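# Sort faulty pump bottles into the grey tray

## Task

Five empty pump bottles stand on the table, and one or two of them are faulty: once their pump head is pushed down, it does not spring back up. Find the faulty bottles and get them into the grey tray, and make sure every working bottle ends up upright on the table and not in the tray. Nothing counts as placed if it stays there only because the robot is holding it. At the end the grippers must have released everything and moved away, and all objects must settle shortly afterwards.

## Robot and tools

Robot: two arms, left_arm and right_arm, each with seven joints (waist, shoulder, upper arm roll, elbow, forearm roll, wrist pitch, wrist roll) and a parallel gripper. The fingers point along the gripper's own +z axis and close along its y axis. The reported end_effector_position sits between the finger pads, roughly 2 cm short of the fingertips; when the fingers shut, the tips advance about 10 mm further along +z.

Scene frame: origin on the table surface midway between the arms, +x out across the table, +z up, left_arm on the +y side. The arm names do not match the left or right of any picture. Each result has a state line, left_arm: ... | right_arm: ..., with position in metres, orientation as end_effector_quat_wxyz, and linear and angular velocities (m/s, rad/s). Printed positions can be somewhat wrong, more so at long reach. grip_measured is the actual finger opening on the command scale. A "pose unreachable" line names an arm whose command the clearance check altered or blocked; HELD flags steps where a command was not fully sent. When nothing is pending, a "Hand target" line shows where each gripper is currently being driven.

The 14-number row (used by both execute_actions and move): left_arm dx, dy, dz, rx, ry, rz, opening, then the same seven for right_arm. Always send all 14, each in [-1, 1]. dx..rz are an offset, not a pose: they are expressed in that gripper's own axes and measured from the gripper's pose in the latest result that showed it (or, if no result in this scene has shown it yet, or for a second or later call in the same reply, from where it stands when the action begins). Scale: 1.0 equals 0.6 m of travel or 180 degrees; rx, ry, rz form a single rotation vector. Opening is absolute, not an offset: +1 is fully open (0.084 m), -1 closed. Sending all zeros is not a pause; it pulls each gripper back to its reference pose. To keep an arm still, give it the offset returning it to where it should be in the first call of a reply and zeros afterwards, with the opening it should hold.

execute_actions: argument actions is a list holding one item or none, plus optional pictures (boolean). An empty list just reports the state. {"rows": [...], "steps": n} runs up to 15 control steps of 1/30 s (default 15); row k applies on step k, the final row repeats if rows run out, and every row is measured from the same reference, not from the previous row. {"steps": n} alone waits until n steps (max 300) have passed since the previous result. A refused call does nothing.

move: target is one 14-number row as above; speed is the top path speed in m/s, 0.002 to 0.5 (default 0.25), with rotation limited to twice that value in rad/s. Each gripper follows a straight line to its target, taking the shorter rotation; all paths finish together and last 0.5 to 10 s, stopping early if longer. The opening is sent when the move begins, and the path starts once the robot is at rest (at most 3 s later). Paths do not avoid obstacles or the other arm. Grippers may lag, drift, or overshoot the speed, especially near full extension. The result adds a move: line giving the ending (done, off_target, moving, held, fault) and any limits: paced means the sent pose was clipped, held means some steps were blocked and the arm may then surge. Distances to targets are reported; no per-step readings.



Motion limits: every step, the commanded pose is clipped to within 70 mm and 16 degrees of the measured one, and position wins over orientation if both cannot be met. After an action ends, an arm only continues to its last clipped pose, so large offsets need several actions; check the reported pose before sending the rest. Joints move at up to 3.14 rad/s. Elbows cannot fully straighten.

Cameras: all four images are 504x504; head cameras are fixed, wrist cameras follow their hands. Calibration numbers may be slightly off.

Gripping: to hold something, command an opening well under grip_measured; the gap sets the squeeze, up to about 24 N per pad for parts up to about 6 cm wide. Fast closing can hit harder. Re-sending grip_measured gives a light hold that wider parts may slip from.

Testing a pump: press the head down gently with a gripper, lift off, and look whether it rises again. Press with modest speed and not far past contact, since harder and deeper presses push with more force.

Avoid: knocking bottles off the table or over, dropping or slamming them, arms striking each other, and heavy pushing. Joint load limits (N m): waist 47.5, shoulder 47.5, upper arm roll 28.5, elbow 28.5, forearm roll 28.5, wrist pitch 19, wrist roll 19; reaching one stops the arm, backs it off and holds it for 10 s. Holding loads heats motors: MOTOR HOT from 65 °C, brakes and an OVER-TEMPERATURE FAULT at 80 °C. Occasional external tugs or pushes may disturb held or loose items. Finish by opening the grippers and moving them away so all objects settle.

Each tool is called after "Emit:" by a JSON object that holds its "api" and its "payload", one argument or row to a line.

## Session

Emit:
{"api": "execute_actions", "payload": {
  "actions": []
}}

Scene clock: 0.00 s of 5100.00 s.
left_arm: end_effector_position=(+0.2005, +0.0277, +0.3818) grip_measured=+1.00 end_effector_quat_wxyz=(+0.094, -0.432, +0.555, +0.705) end_effector_velocity=(+0.000, +0.000, -0.000) end_effector_angular_velocity=(-0.000, +0.000, -0.000) | right_arm: end_effector_position=(+0.4212, -0.3184, +0.2484) grip_measured=+1.00 end_effector_quat_wxyz=(-0.000, +1.000, +0.009, -0.002) end_effector_velocity=(-0.000, +0.000, -0.000) end_effector_angular_velocity=(-0.000, +0.000, -0.000)
Joint positions: left_arm=[-1.09   0.611 -0.095  1.893  0.149  2.866  0.865  0.084] | right_arm=[-0.002 -0.246 -0.002  0.92  -0.     1.169 -0.     0.084]
Joint velocities: left_arm=[ 0. -0. -0. -0.  0. -0.  0. -0.] | right_arm=[ 0.002 -0.    -0.    -0.001 -0.001 -0.     0.002  0.   ]
Motor temperatures (°C, as the motors report them): left_arm=[38 36 41 42 45 38 41] | right_arm=[35 39 38 37 37 40 38]
Hand target (left_arm): +0.201, +0.028, +0.382; +0.094, -0.432, +0.555, +0.705
Hand target (right_arm): +0.421, -0.318, +0.248; -0.000, +1.000, +0.009, -0.002
camera_calibration (this result's frames):
cam_left_wrist: T_world_to_cam=[[-0.603516, -0.355012, 0.713957, -0.10559], [0.601211, 0.385551, 0.699925, -0.327528], [-0.523749, 0.851655, -0.0192492, 0.216356], [0, 0, 0, 1]] pos_world=[0.246505, -0.0954674, 0.308796]

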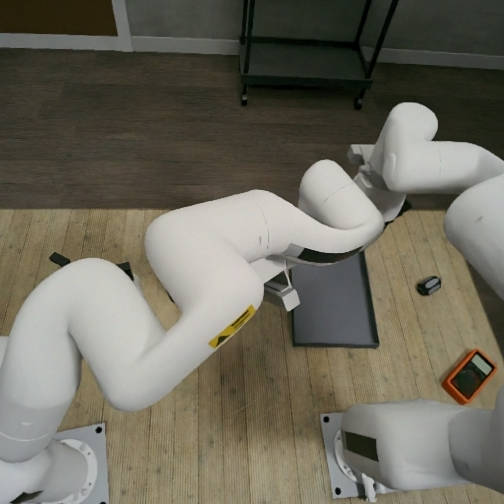

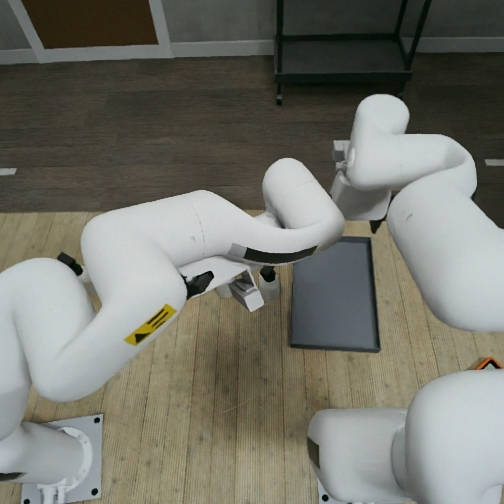

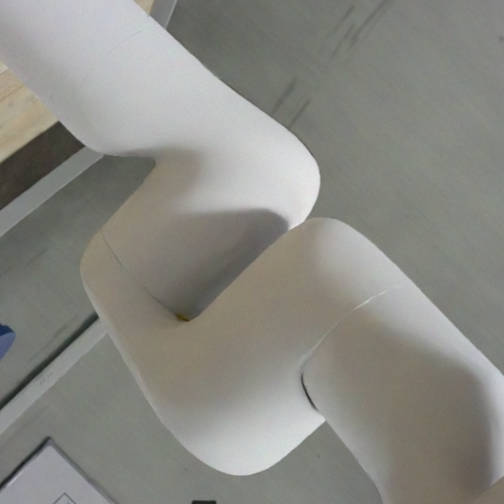

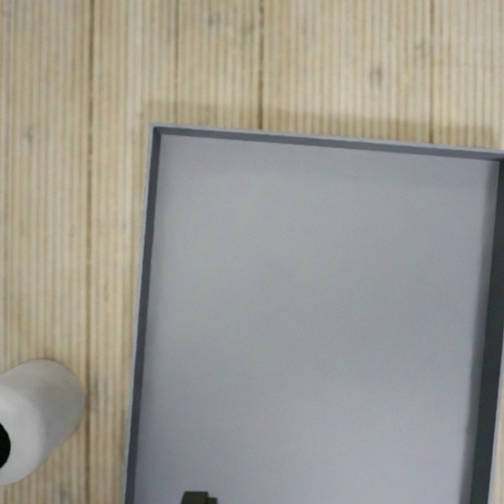

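Emit:
{"api": "move", "payload": {
  "target": [-0.14,-0.34,0.151,-0.075,0.559,-0.44,-1,0,0,0,0,0,0,-1]
}}

Emit:
{"api": "move", "payload": {
  "target": [0,0,0,0,0,0,-1,-0.15,-0.3,-0.05,0,0,0,-1]
}}

Scene clock: 7.07 s of 5100.00 s.
left_arm: end_effector_position=(+0.3307, +0.2102, +0.2992) grip_measured=-1.00 end_effector_quat_wxyz=(+0.001, +1.000, +0.001, -0.002) end_effector_velocity=(+0.001, +0.000, +0.000) end_effector_angular_velocity=(-0.001, -0.006, +0.005) | right_arm: end_effector_position=(+0.4212, -0.3184, +0.2484) grip_measured=-1.00 end_effector_quat_wxyz=(-0.000, +1.000, +0.009, -0.002) end_effector_velocity=(+0.000, +0.000, +0.000) end_effector_angular_velocity=(+0.001, -0.000, -0.001)
Joint positions: left_arm=[-0.779 -0.553  0.325  0.843  0.168  1.379 -0.366  0.   ] | right_arm=[-0.002 -0.246 -0.002  0.92  -0.     1.169 -0.     0.   ]
Joint velocities: left_arm=[ 0.002 -0.003 -0.001 -0.003  0.002 -0.005 -0.004  0.   ] | right_arm=[ 0.001  0.    -0.     0.001  0.001  0.     0.001  0.   ]
Motor temperatures (°C, as the motors report them): left_arm=[38 36 41 42 45 38 41] | right_arm=[35 39 38 38 37 40 38]
Hand target (left_arm): +0.331, +0.210, +0.299; +0.001, +1.000, +0.001, -0.002
Hand target (right_arm): +0.421, -0.318, +0.248; -0.000, +1.000, +0.009, -0.002
Off the commanded pose (left_arm): 0.001 m, 0 deg.
Off the commanded pose (right_arm): 0.000 m, 0 deg.
move: done
camera_calibration (this result's frames):
cam_left_wrist: T_world_to_cam=[[-0.0170354, -0.999845, -0.0045072, 0.253278], [-0.999341, 0.017171, -0.0319778, 0.407396], [0.0320502, 0.00395947, -0.999478, 0.415185], [0, 0, 0, 1]] pos_world=[0.398136, 0.2446, 0.429137]
cam_right_wrist: T_world_to_cam=[[0.0236317, -0.999258, -0.0304111, -0.28604], [-0.999585, -0.024118, 0.0157236, 0.477699], [-0.0164454, 0.0300269, -0.999414, 0.395238], [0, 0, 0, 1]] pos_world=[0.490761, -0.286174, 0.378797]

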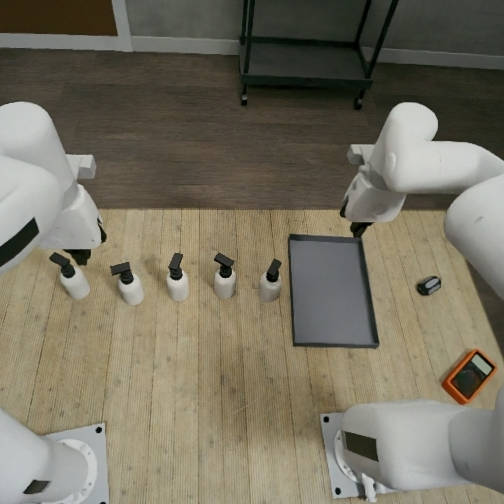

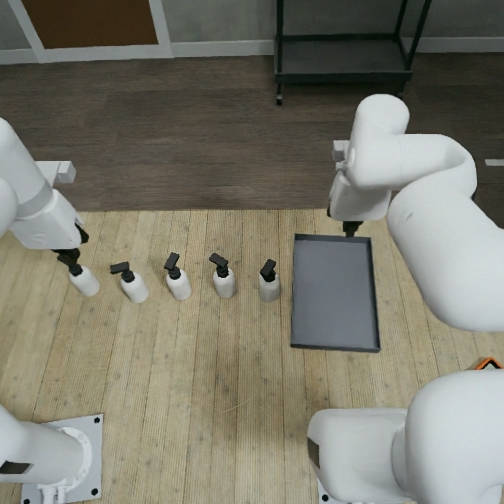

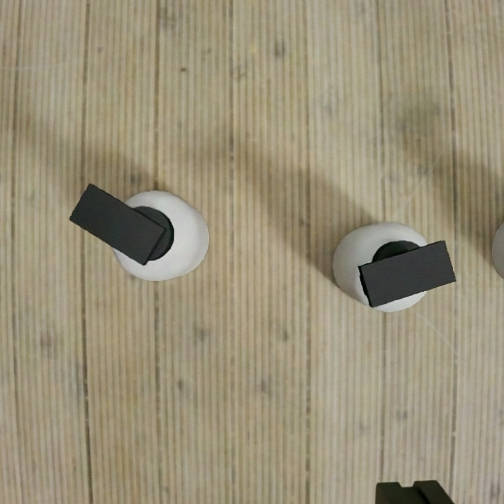

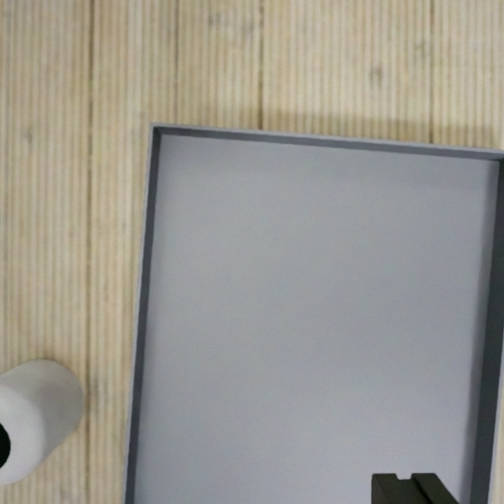

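Scene clock: 8.30 s of 5100.00 s.
left_arm: end_effector_position=(+0.3307, +0.2102, +0.2992) grip_measured=-1.00 end_effector_quat_wxyz=(+0.001, +1.000, +0.001, -0.002) end_effector_velocity=(+0.000, +0.000, +0.000) end_effector_angular_velocity=(-0.000, -0.000, -0.002) | right_arm: end_effector_position=(+0.3282, -0.1403, +0.2788) grip_measured=-1.00 end_effector_quat_wxyz=(-0.001, +1.000, +0.009, -0.002) end_effector_velocity=(-0.001, +0.004, +0.001) end_effector_angular_velocity=(-0.001, -0.004, +0.005)
Joint positions: left_arm=[-0.779 -0.553  0.325  0.843  0.168  1.379 -0.366  0.   ] | right_arm=[ 0.186 -0.422  0.28   0.871  0.122  1.283  0.412  0.   ]
Joint velocities: left_arm=[ 0.     0.     0.     0.    -0.    -0.     0.002  0.   ] | right_arm=[ 0.005 -0.     0.007  0.004 -0.     0.001  0.006  0.   ]
Motor temperatures (°C, as the motors report them): left_arm=[38 36 41 42 45 38 41] | right_arm=[35 39 38 38 37 40 38]
Hand target (left_arm): +0.331, +0.210, +0.299; +0.001, +1.000, +0.001, -0.002
Hand target (right_arm): +0.328, -0.139, +0.279; -0.001, +1.000, +0.009, -0.002
Off the commanded pose (left_arm): 0.000 m, 0 deg.
Off the commanded pose (right_arm): 0.000 m, 0 deg.
move: done
camera_calibration (this result's frames):
cam_left_wrist: T_world_to_cam=[[-0.0170356, -0.999845, -0.00450736, 0.253278], [-0.999341, 0.0171712, -0.0319777, 0.407396], [0.0320501, 0.00395963, -0.999478, 0.415185], [0, 0, 0, 1]] pos_world=[0.398136, 0.2446, 0.429137]
cam_right_wrist: T_world_to_cam=[[0.0222689, -0.999236, -0.0321064, -0.104013], [-0.999599, -0.0228166, 0.0167965, 0.388493], [-0.0175163, 0.0317195, -0.999343, 0.419337], [0, 0, 0, 1]] pos_world=[0.397998, -0.10837, 0.409197]

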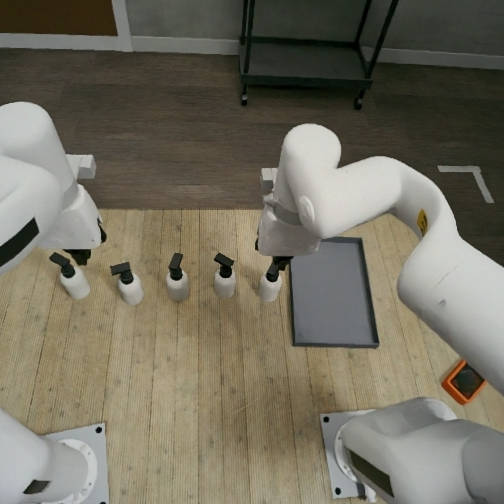

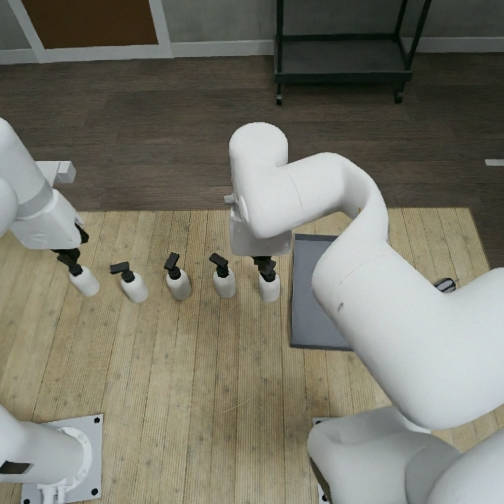

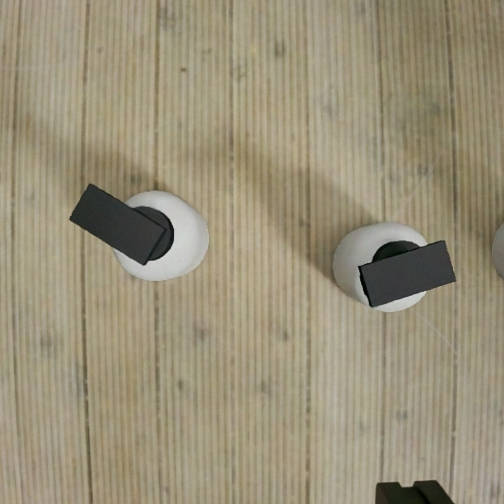

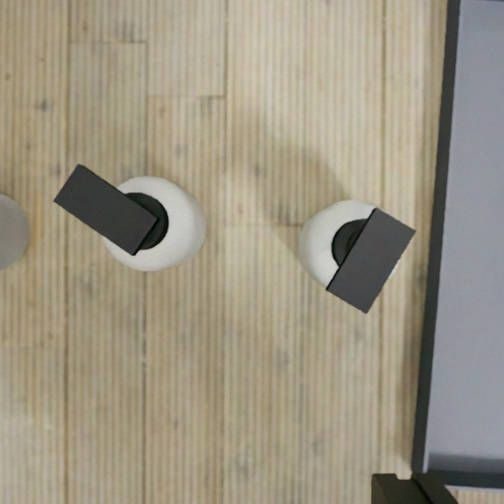

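Emit:
{"api": "move", "payload": {
  "target": [0.118,0.06,0.165,0,0,0,-1,0.112,0.022,0.131,0,0,0,-1]
}}

Emit:
{"api": "move", "payload": {
  "target": [0,0,0.098,0,0,0,-1,0,0,0.098,0,0,0,-1],
  "speed": 0.03
}}

Emit:
{"api": "move", "payload": {
  "target": [0,0,-0.093,0,0,0,-1,0,0,-0.093,0,0,0,-1],
  "speed": 0.1
}}

Emit:
{"api": "move", "payload": {
  "target": [0.022,-0.212,0,0,0,0,-1,0.016,-0.17,0,0,0,0,-1]
}}

Emit:
{"api": "move", "payload": {
  "target": [0,0,0.098,0,0,0,-1,0,0,0.098,0,0,0,-1],
  "speed": 0.03
}}

Emit:
{"api": "move", "payload": {
  "target": [0,0,-0.15,0,0,0,-1,0,0,-0.15,0,0,0,-1],
  "speed": 0.1
}}

Emit:
{"api": "move", "payload": {
  "target": [0,0,0,0,0,0,-1,-0.11,-0.13,0,0,0,0,-1]
}}

Scene clock: 11.57 s of 5100.00 s.
left_arm: end_effector_position=(+0.4014, +0.1740, +0.2005) grip_measured=-1.00 end_effector_quat_wxyz=(+0.001, +1.000, +0.001, -0.002) end_effector_velocity=(-0.001, -0.000, -0.004) end_effector_angular_velocity=(+0.003, +0.008, -0.002) | right_arm: end_effector_position=(+0.3953, -0.1523, +0.2001) grip_measured=-1.00 end_effector_quat_wxyz=(-0.001, +1.000, +0.009, -0.002) end_effector_velocity=(+0.000, -0.002, -0.003) end_effector_angular_velocity=(-0.001, +0.006, -0.007)
Joint positions: left_arm=[-0.827 -0.209  0.393  0.83   0.09   1.028 -0.322  0.   ] | right_arm=[ 0.133 -0.168  0.267  0.859  0.055  1.024  0.372  0.   ]
Joint velocities: left_arm=[-0.001  0.007  0.001 -0.004 -0.002 -0.002  0.002  0.   ] | right_arm=[-0.003  0.005 -0.002 -0.002 -0.    -0.001  0.002  0.   ]
Motor temperatures (°C, as the motors report them): left_arm=[38 36 41 43 45 38 41] | right_arm=[35 39 38 38 37 40 38]
Hand target (left_arm): +0.401, +0.174, +0.200; +0.001, +1.000, +0.001, -0.002
Hand target (right_arm): +0.395, -0.152, +0.200; -0.001, +1.000, +0.008, -0.002
Off the commanded pose (left_arm): 0.001 m, 0 deg.
Off the commanded pose (right_arm): 0.000 m, 0 deg.
move: done
camera_calibration (this result's frames):
cam_left_wrist: T_world_to_cam=[[-0.0168881, -0.999846, -0.00473932, 0.217883], [-0.999294, 0.0170375, -0.0334794, 0.475816], [0.033555, 0.00417057, -0.999428, 0.313763], [0, 0, 0, 1]] pos_world=[0.468631, 0.208434, 0.330546]
cam_right_wrist: T_world_to_cam=[[0.0223799, -0.999239, -0.0319367, -0.120064], [-0.999614, -0.0228916, 0.0157473, 0.456805], [-0.0164664, 0.0315719, -0.999366, 0.341739], [0, 0, 0, 1]] pos_world=[0.464943, -0.120305, 0.330495]

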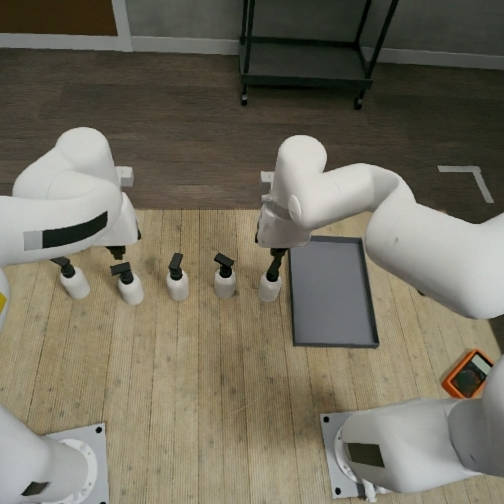

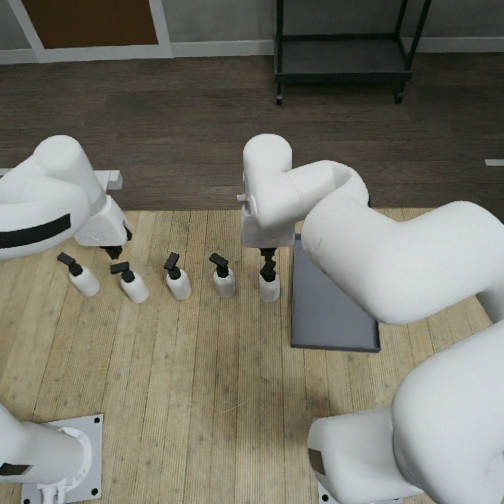

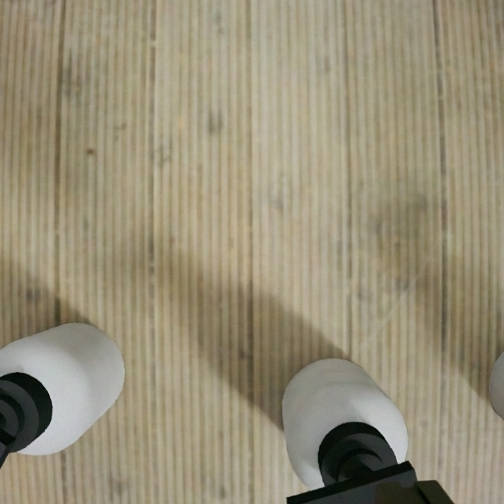

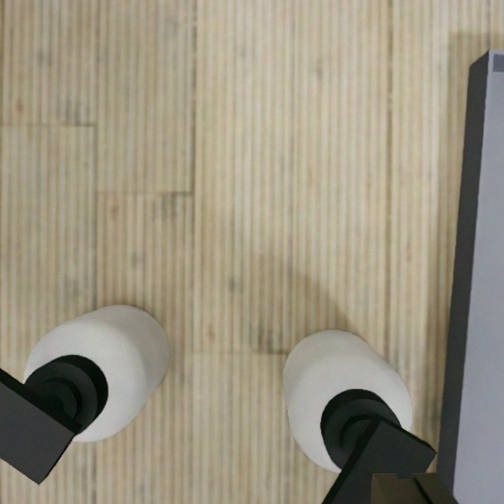

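Scene clock: 13.80 s of 5100.00 s.
left_arm: end_effector_position=(+0.4039, +0.1731, +0.1449) grip_measured=-1.00 end_effector_quat_wxyz=(+0.003, +1.000, +0.001, +0.002) end_effector_velocity=(-0.001, +0.001, -0.003) end_effector_angular_velocity=(+0.001, +0.003, +0.001) | right_arm: end_effector_position=(+0.3972, -0.1511, +0.1446) grip_measured=-1.00 end_effector_quat_wxyz=(-0.002, +1.000, +0.009, +0.003) end_effector_velocity=(-0.001, -0.001, -0.004) end_effector_angular_velocity=(-0.002, +0.005, +0.001)
Joint positions: left_arm=[-0.83  -0.12   0.41   0.74   0.059  0.845 -0.295  0.   ] | right_arm=[ 0.133 -0.084  0.277  0.769  0.033  0.844  0.391  0.   ]
Joint velocities: left_arm=[ 0.     0.004  0.001 -0.004 -0.002 -0.005  0.001  0.   ] | right_arm=[-0.001  0.005  0.001 -0.005 -0.001 -0.005 -0.     0.   ]
Motor temperatures (°C, as the motors report them): left_arm=[38 36 41 43 45 38 41] | right_arm=[35 39 38 39 37 40 38]
Hand target (left_arm): +0.401, +0.174, +0.142; +0.001, +1.000, +0.001, -0.002
Hand target (right_arm): +0.395, -0.152, +0.141; -0.001, +1.000, +0.009, -0.002
Off the commanded pose (left_arm): 0.004 m, 0 deg.
Off the commanded pose (right_arm): 0.004 m, 0 deg.
move: off_target (left_arm, right_arm)
camera_calibration (this result's frames):
cam_left_wrist: T_world_to_cam=[[-0.0167936, -0.999857, -0.00180449, 0.216301], [-0.998997, 0.016854, -0.0414878, 0.477466], [0.0415123, 0.00110595, -0.999137, 0.255384], [0, 0, 0, 1]] pos_world=[0.470018, 0.207941, 0.275363]
cam_right_wrist: T_world_to_cam=[[0.0229813, -0.999143, -0.0344331, -0.120582], [-0.999701, -0.0232542, 0.00754673, 0.460802], [-0.00834097, 0.0342494, -0.999379, 0.283453], [0, 0, 0, 1]] pos_world=[0.4658, -0.119471, 0.275647]

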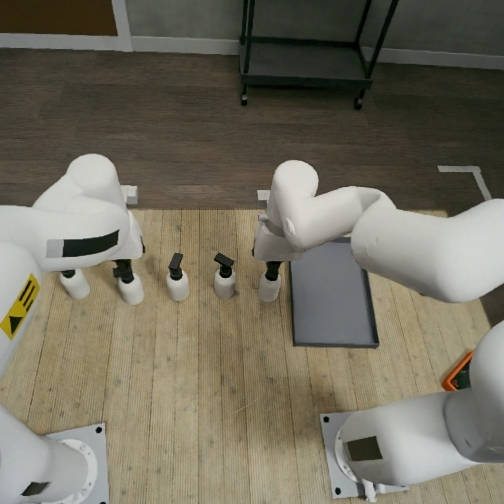

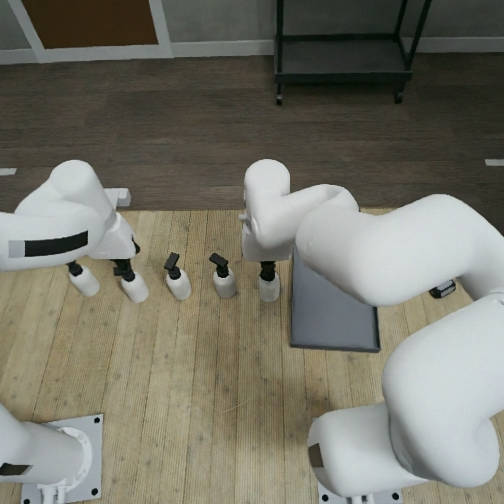

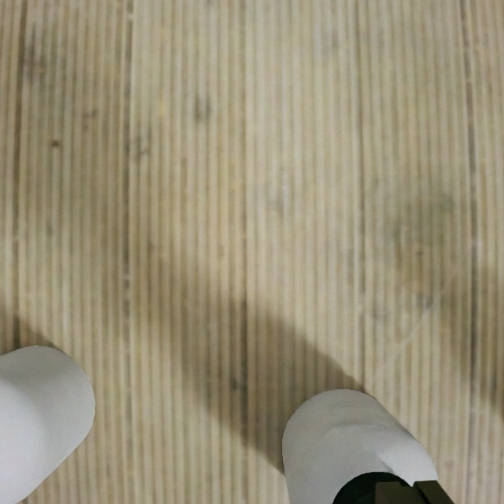

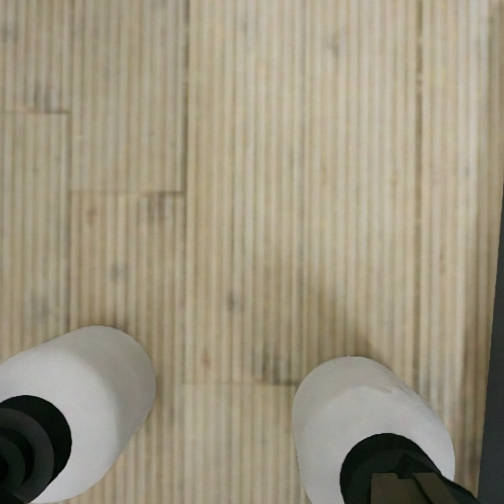

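Scene clock: 14.70 s of 5100.00 s.
left_arm: end_effector_position=(+0.4032, +0.1736, +0.2001) grip_measured=-1.00 end_effector_quat_wxyz=(+0.002, +1.000, +0.001, +0.002) end_effector_velocity=(+0.001, -0.000, +0.002) end_effector_angular_velocity=(-0.001, -0.002, -0.001) | right_arm: end_effector_position=(+0.3968, -0.1514, +0.1999) grip_measured=-1.00 end_effector_quat_wxyz=(-0.002, +1.000, +0.009, +0.002) end_effector_velocity=(+0.001, +0.000, +0.002) end_effector_angular_velocity=(+0.001, -0.002, -0.001)
Joint positions: left_arm=[-0.828 -0.208  0.394  0.829  0.089  1.018 -0.322  0.   ] | right_arm=[ 0.133 -0.168  0.268  0.857  0.055  1.015  0.372  0.   ]
Joint velocities: left_arm=[ 0.    -0.002 -0.     0.005  0.     0.004  0.001  0.   ] | right_arm=[-0.    -0.002 -0.     0.005  0.     0.005  0.001  0.   ]
Motor temperatures (°C, as the motors report them): left_arm=[38 36 41 43 45 38 41] | right_arm=[35 39 38 39 37 40 38]
Hand target (left_arm): +0.404, +0.173, +0.201; +0.003, +1.000, +0.001, +0.002
Hand target (right_arm): +0.397, -0.151, +0.200; -0.002, +1.000, +0.009, +0.003
Off the commanded pose (left_arm): 0.001 m, 0 deg.
Off the commanded pose (right_arm): 0.001 m, 0 deg.
move: done
camera_calibration (this result's frames):
cam_left_wrist: T_world_to_cam=[[-0.0167373, -0.999858, -0.00213387, 0.216852], [-0.999051, 0.0168095, -0.0401711, 0.478848], [0.0402013, 0.00145949, -0.999191, 0.31105], [0, 0, 0, 1]] pos_world=[0.469519, 0.208318, 0.330497]
cam_right_wrist: T_world_to_cam=[[0.0229711, -0.999153, -0.0341369, -0.119042], [-0.999691, -0.0232799, 0.00867801, 0.459689], [-0.00946536, 0.033927, -0.999379, 0.339123], [0, 0, 0, 1]] pos_world=[0.465492, -0.119745, 0.330859]

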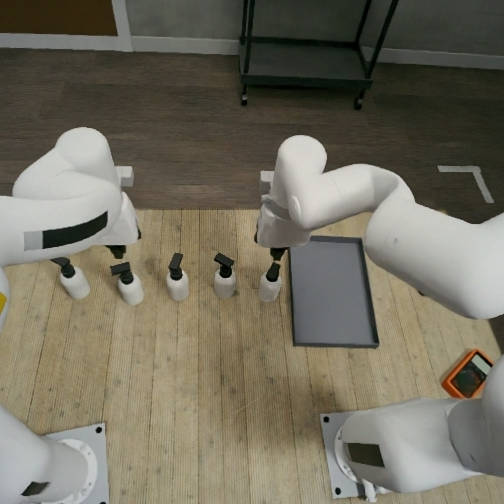

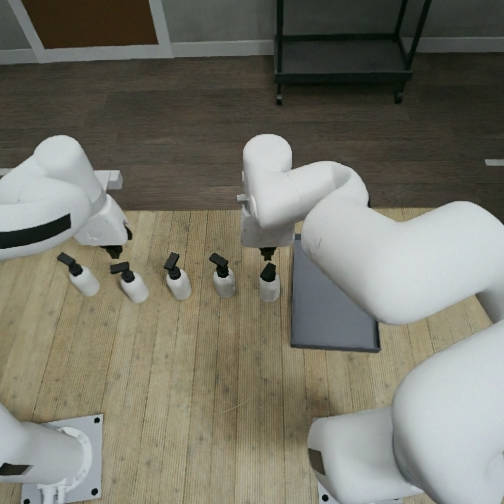

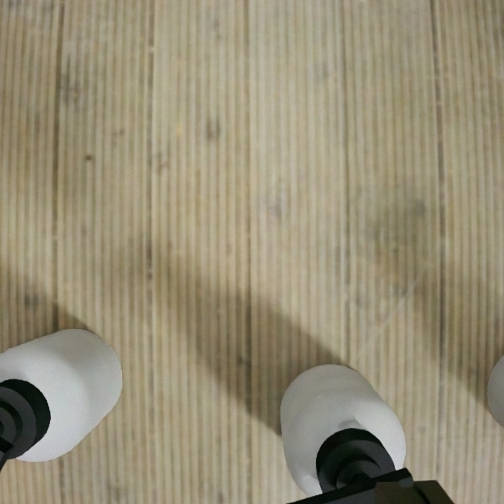

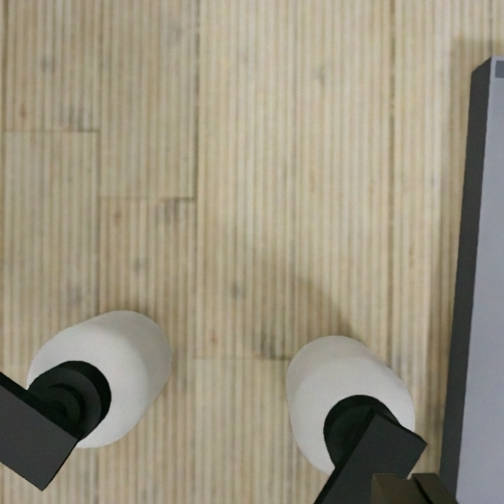

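Scene clock: 15.67 s of 5100.00 s.
left_arm: end_effector_position=(+0.4161, +0.3002, +0.1994) grip_measured=-1.00 end_effector_quat_wxyz=(+0.002, +1.000, +0.000, +0.002) end_effector_velocity=(+0.001, +0.005, +0.001) end_effector_angular_velocity=(-0.002, -0.002, +0.007) | right_arm: end_effector_position=(+0.4048, -0.0498, +0.2001) grip_measured=-1.00 end_effector_quat_wxyz=(-0.002, +1.000, +0.008, +0.002) end_effector_velocity=(-0.002, +0.005, +0.001) end_effector_angular_velocity=(-0.001, -0.001, +0.010)
Joint positions: left_arm=[-0.703 -0.221  0.574  0.835  0.135  1.023 -0.042  0.   ] | right_arm=[ 0.22   0.031  0.385  1.067 -0.012  1.032  0.616  0.   ]
Joint velocities: left_arm=[ 0.005  0.001  0.007  0.003 -0.001  0.     0.005  0.   ] | right_arm=[ 0.007  0.003  0.005  0.006 -0.003  0.002  0.003  0.   ]
Motor temperatures (°C, as the motors report them): left_arm=[38 36 41 43 45 38 41] | right_arm=[35 39 38 39 37 40 38]
Hand target (left_arm): +0.416, +0.301, +0.200; +0.002, +1.000, +0.001, +0.002
Hand target (right_arm): +0.405, -0.049, +0.200; -0.002, +1.000, +0.009, +0.002
Off the commanded pose (left_arm): 0.001 m, 0 deg.
Off the commanded pose (right_arm): 0.001 m, 0 deg.
move: done
camera_calibration (this result's frames):
cam_left_wrist: T_world_to_cam=[[-0.0180743, -0.999834, -0.00247906, 0.344316], [-0.999041, 0.0181587, -0.0398324, 0.489149], [0.0398708, 0.00175674, -0.999203, 0.309702], [0, 0, 0, 1]] pos_world=[0.482555, 0.334833, 0.329792]
cam_right_wrist: T_world_to_cam=[[0.0215915, -0.999175, -0.0343912, -0.0170314], [-0.999721, -0.021907, 0.00882396, 0.4701], [-0.0095701, 0.0341911, -0.999369, 0.336019], [0, 0, 0, 1]] pos_world=[0.473552, -0.0182077, 0.331073]

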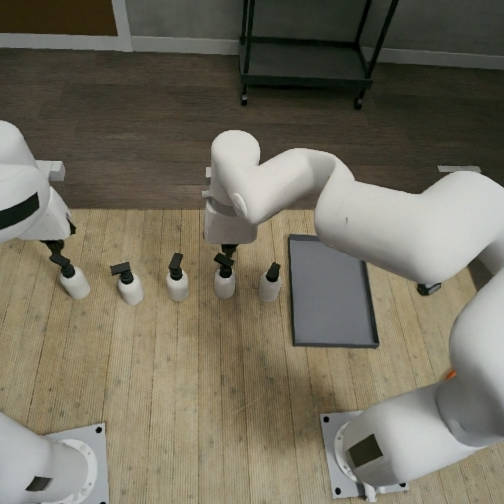

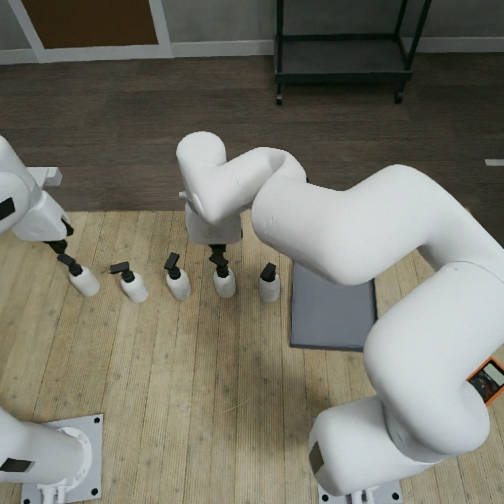

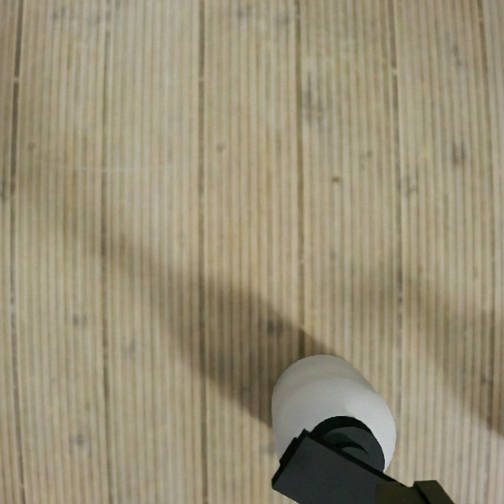

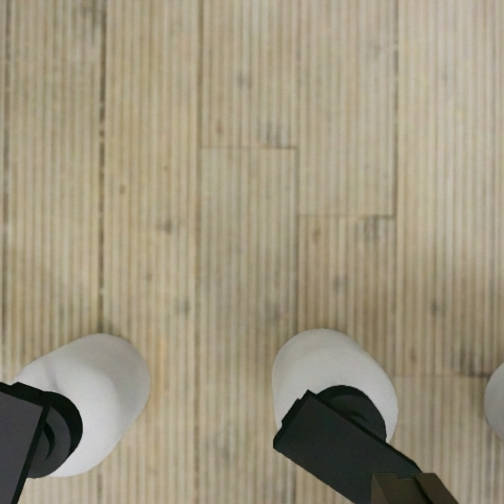

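Scene clock: 17.90 s of 5100.00 s.
left_arm: end_effector_position=(+0.4198, +0.2997, +0.1446) grip_measured=-1.00 end_effector_quat_wxyz=(+0.003, +1.000, +0.000, +0.007) end_effector_velocity=(-0.002, +0.000, -0.004) end_effector_angular_velocity=(+0.001, +0.006, -0.003) | right_arm: end_effector_position=(+0.4068, -0.0483, +0.1447) grip_measured=-1.00 end_effector_quat_wxyz=(-0.004, +1.000, +0.008, +0.006) end_effector_velocity=(-0.000, -0.002, -0.004) end_effector_angular_velocity=(-0.002, +0.004, -0.003)
Joint positions: left_arm=[-0.71  -0.122  0.604  0.748  0.084  0.836  0.002  0.   ] | right_arm=[ 0.226  0.11   0.384  0.984 -0.054  0.869  0.647  0.   ]
Joint velocities: left_arm=[ 0.     0.006  0.001 -0.007 -0.002 -0.006  0.005  0.   ] | right_arm=[-0.002  0.005 -0.001 -0.005 -0.002 -0.005  0.001  0.   ]
Motor temperatures (°C, as the motors report them): left_arm=[38 36 41 43 45 38 41] | right_arm=[35 39 38 39 37 40 38]
Hand target (left_arm): +0.416, +0.300, +0.141; +0.002, +1.000, +0.000, +0.002
Hand target (right_arm): +0.405, -0.050, +0.141; -0.002, +1.000, +0.008, +0.002
Off the commanded pose (left_arm): 0.005 m, 1 deg.
Off the commanded pose (right_arm): 0.004 m, 0 deg.
move: off_target (left_arm, right_arm)
camera_calibration (this result's frames):
cam_left_wrist: T_world_to_cam=[[-0.01833, -0.999831, -0.00147607, 0.343756], [-0.998563, 0.0183811, -0.0503316, 0.491838], [0.0503502, 0.000551366, -0.998731, 0.25061], [0, 0, 0, 1]] pos_world=[0.484815, 0.334519, 0.275554]
cam_right_wrist: T_world_to_cam=[[0.0219788, -0.999039, -0.037908, -0.0171449], [-0.999756, -0.0220446, 0.00131702, 0.473725], [-0.00215142, 0.0378698, -0.99928, 0.277813], [0, 0, 0, 1]] pos_world=[0.474584, -0.0172061, 0.276339]

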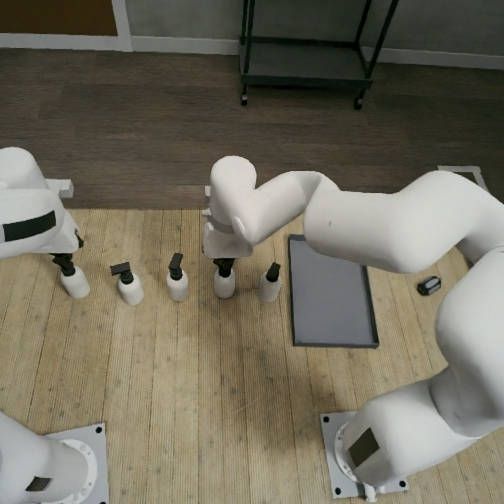

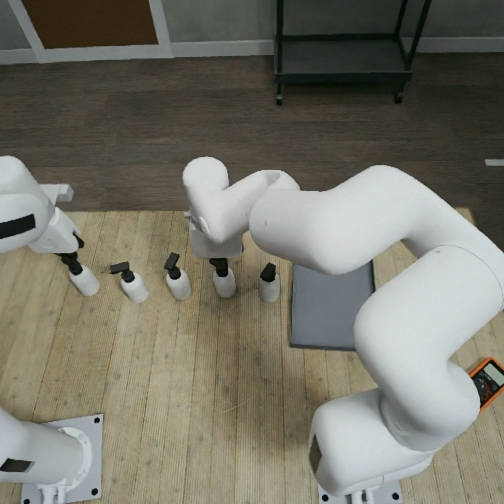

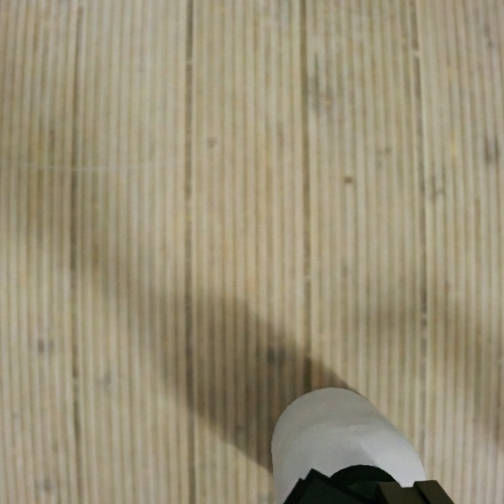

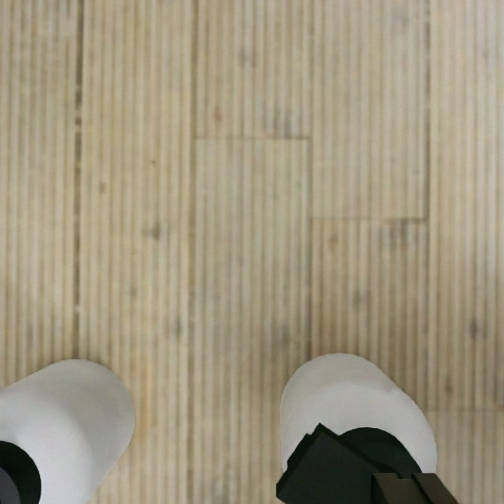

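Scene clock: 19.17 s of 5100.00 s.
left_arm: end_effector_position=(+0.4181, +0.3003, +0.2340) grip_measured=-1.00 end_effector_quat_wxyz=(+0.003, +1.000, +0.000, +0.006) end_effector_velocity=(-0.000, +0.000, +0.001) end_effector_angular_velocity=(-0.000, +0.000, +0.001) | right_arm: end_effector_position=(+0.4057, -0.0491, +0.2343) grip_measured=-1.00 end_effector_quat_wxyz=(-0.004, +1.000, +0.008, +0.005) end_effector_velocity=(+0.001, +0.000, +0.002) end_effector_angular_velocity=(+0.002, -0.002, -0.002)
Joint positions: left_arm=[-0.704 -0.261  0.56   0.902  0.146  1.117 -0.055  0.   ] | right_arm=[ 0.218 -0.003  0.383  1.129  0.002  1.119  0.606  0.   ]
Joint velocities: left_arm=[ 0.    -0.001 -0.     0.003  0.     0.004 -0.001  0.   ] | right_arm=[-0.001 -0.001 -0.     0.005  0.001  0.003  0.001  0.   ]
Motor temperatures (°C, as the motors report them): left_arm=[38 36 41 43 45 38 41] | right_arm=[35 39 38 39 37 40 38]
Hand target (left_arm): +0.418, +0.300, +0.235; +0.003, +1.000, +0.000, +0.007
Hand target (right_arm): +0.406, -0.049, +0.235; -0.004, +1.000, +0.008, +0.006
Off the commanded pose (left_arm): 0.001 m, 0 deg.
Off the commanded pose (right_arm): 0.000 m, 0 deg.
move: done
camera_calibration (this result's frames):
cam_left_wrist: T_world_to_cam=[[-0.018184, -0.999834, -0.00132485, 0.344314], [-0.998625, 0.0182271, -0.0491533, 0.494514], [0.0491693, 0.000429228, -0.99879, 0.340594], [0, 0, 0, 1]] pos_world=[0.483348, 0.335097, 0.364945]
cam_right_wrist: T_world_to_cam=[[0.0219449, -0.999055, -0.0375128, -0.0145834], [-0.999754, -0.022047, 0.002311, 0.472306], [-0.00313587, 0.0374529, -0.999293, 0.36769], [0, 0, 0, 1]] pos_world=[0.473663, -0.0179277, 0.365791]

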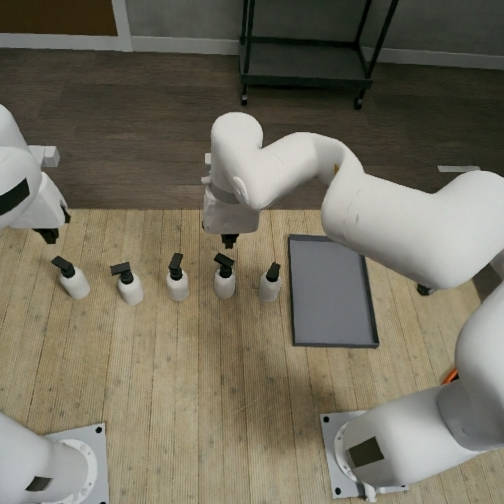

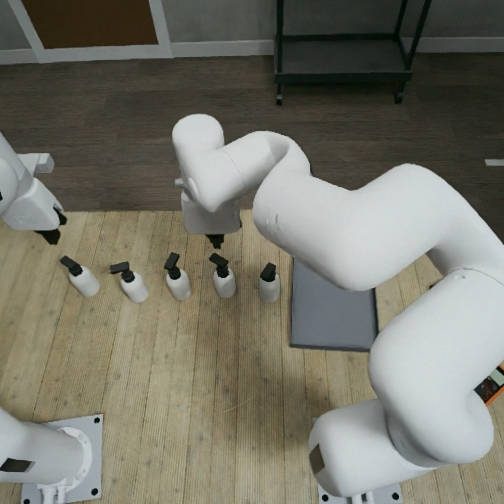

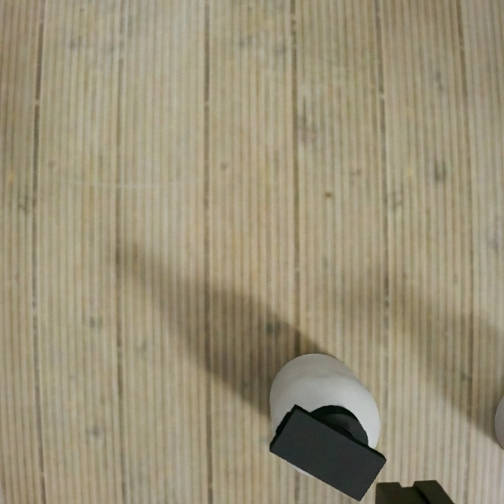

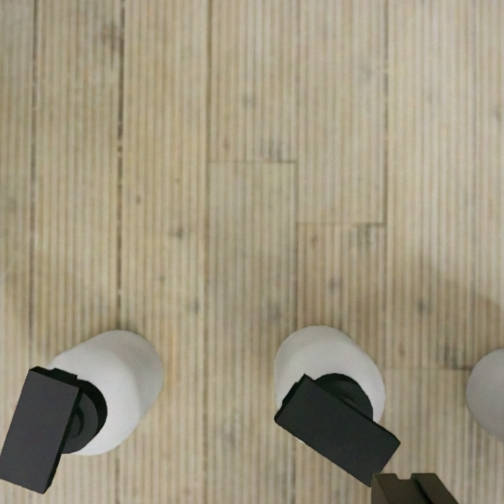

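Scene clock: 20.00 s of 5100.00 s.
left_arm: end_effector_position=(+0.4181, +0.3003, +0.2340) grip_measured=-1.00 end_effector_quat_wxyz=(+0.003, +1.000, +0.000, +0.006) end_effector_velocity=(-0.000, +0.000, -0.000) end_effector_angular_velocity=(+0.000, +0.000, +0.001) | right_arm: end_effector_position=(+0.3393, +0.0271, +0.2340) grip_measured=-1.00 end_effector_quat_wxyz=(-0.004, +1.000, +0.007, +0.005) end_effector_velocity=(-0.004, +0.004, +0.001) end_effector_angular_velocity=(-0.001, -0.001, +0.004)
Joint positions: left_arm=[-0.704 -0.261  0.56   0.902  0.146  1.117 -0.055  0.   ] | right_arm=[ 0.324  0.002  0.492  1.134 -0.003  1.12   0.825  0.   ]
Joint velocities: left_arm=[-0.    -0.     0.001 -0.     0.     0.    -0.     0.   ] | right_arm=[ 0.007  0.001  0.006  0.003 -0.002  0.002  0.009  0.   ]
Motor temperatures (°C, as the motors report them): left_arm=[38 36 41 43 45 38 41] | right_arm=[35 39 38 39 37 40 38]
Hand target (left_arm): +0.418, +0.300, +0.234; +0.003, +1.000, +0.000, +0.006
Hand target (right_arm): +0.338, +0.028, +0.234; -0.004, +1.000, +0.008, +0.005
Off the commanded pose (left_arm): 0.000 m, 0 deg.
Off the commanded pose (right_arm): 0.001 m, 0 deg.
move: done
camera_calibration (this result's frames):
cam_left_wrist: T_world_to_cam=[[-0.018184, -0.999834, -0.00132577, 0.344314], [-0.998625, 0.0182272, -0.0491503, 0.494513], [0.0491663, 0.000430201, -0.998791, 0.340594], [0, 0, 0, 1]] pos_world=[0.483348, 0.335097, 0.364944]
cam_right_wrist: T_world_to_cam=[[0.0194945, -0.999096, -0.0377901, 0.0638251], [-0.999803, -0.019622, 0.0030058, 0.407367], [-0.0037446, 0.0377241, -0.999281, 0.364578], [0, 0, 0, 1]] pos_world=[0.407407, 0.0580073, 0.365504]

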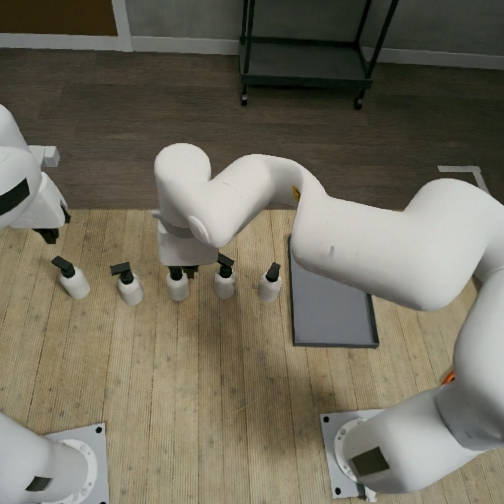

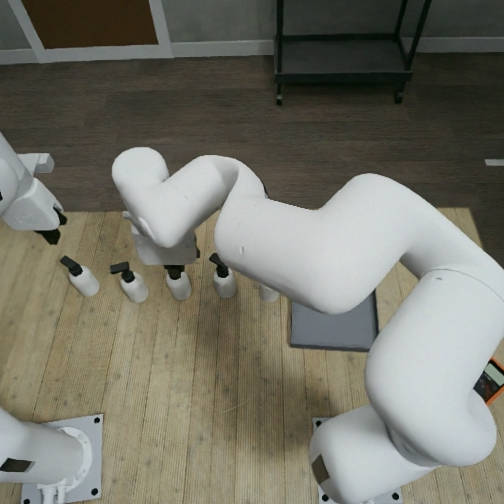

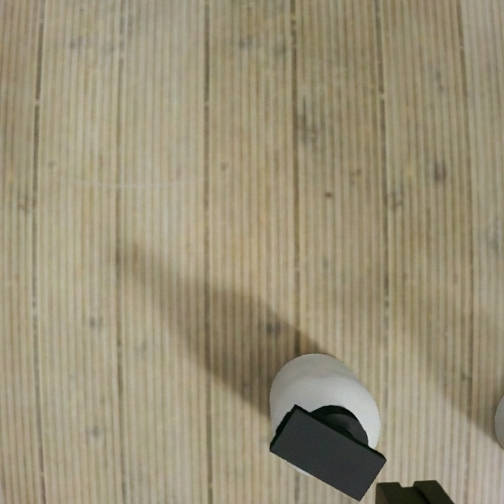

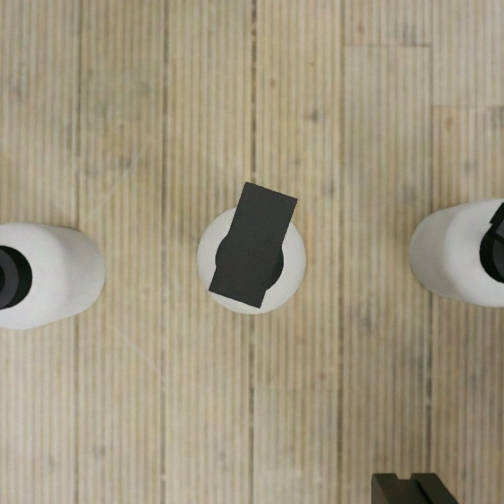

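Emit:
{"api": "zoom_image", "payload": {
  "camera": "cam_head_left",
  "region": [40,240,300,320]
}}

Region (40, 240, 300, 320) of cam_head_left's 504x504 image, scaled by 1.938, with more detail than that image has; it fills the top 155 rows of this view, and the rest is white.

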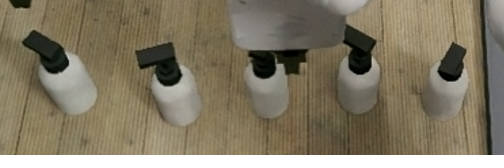

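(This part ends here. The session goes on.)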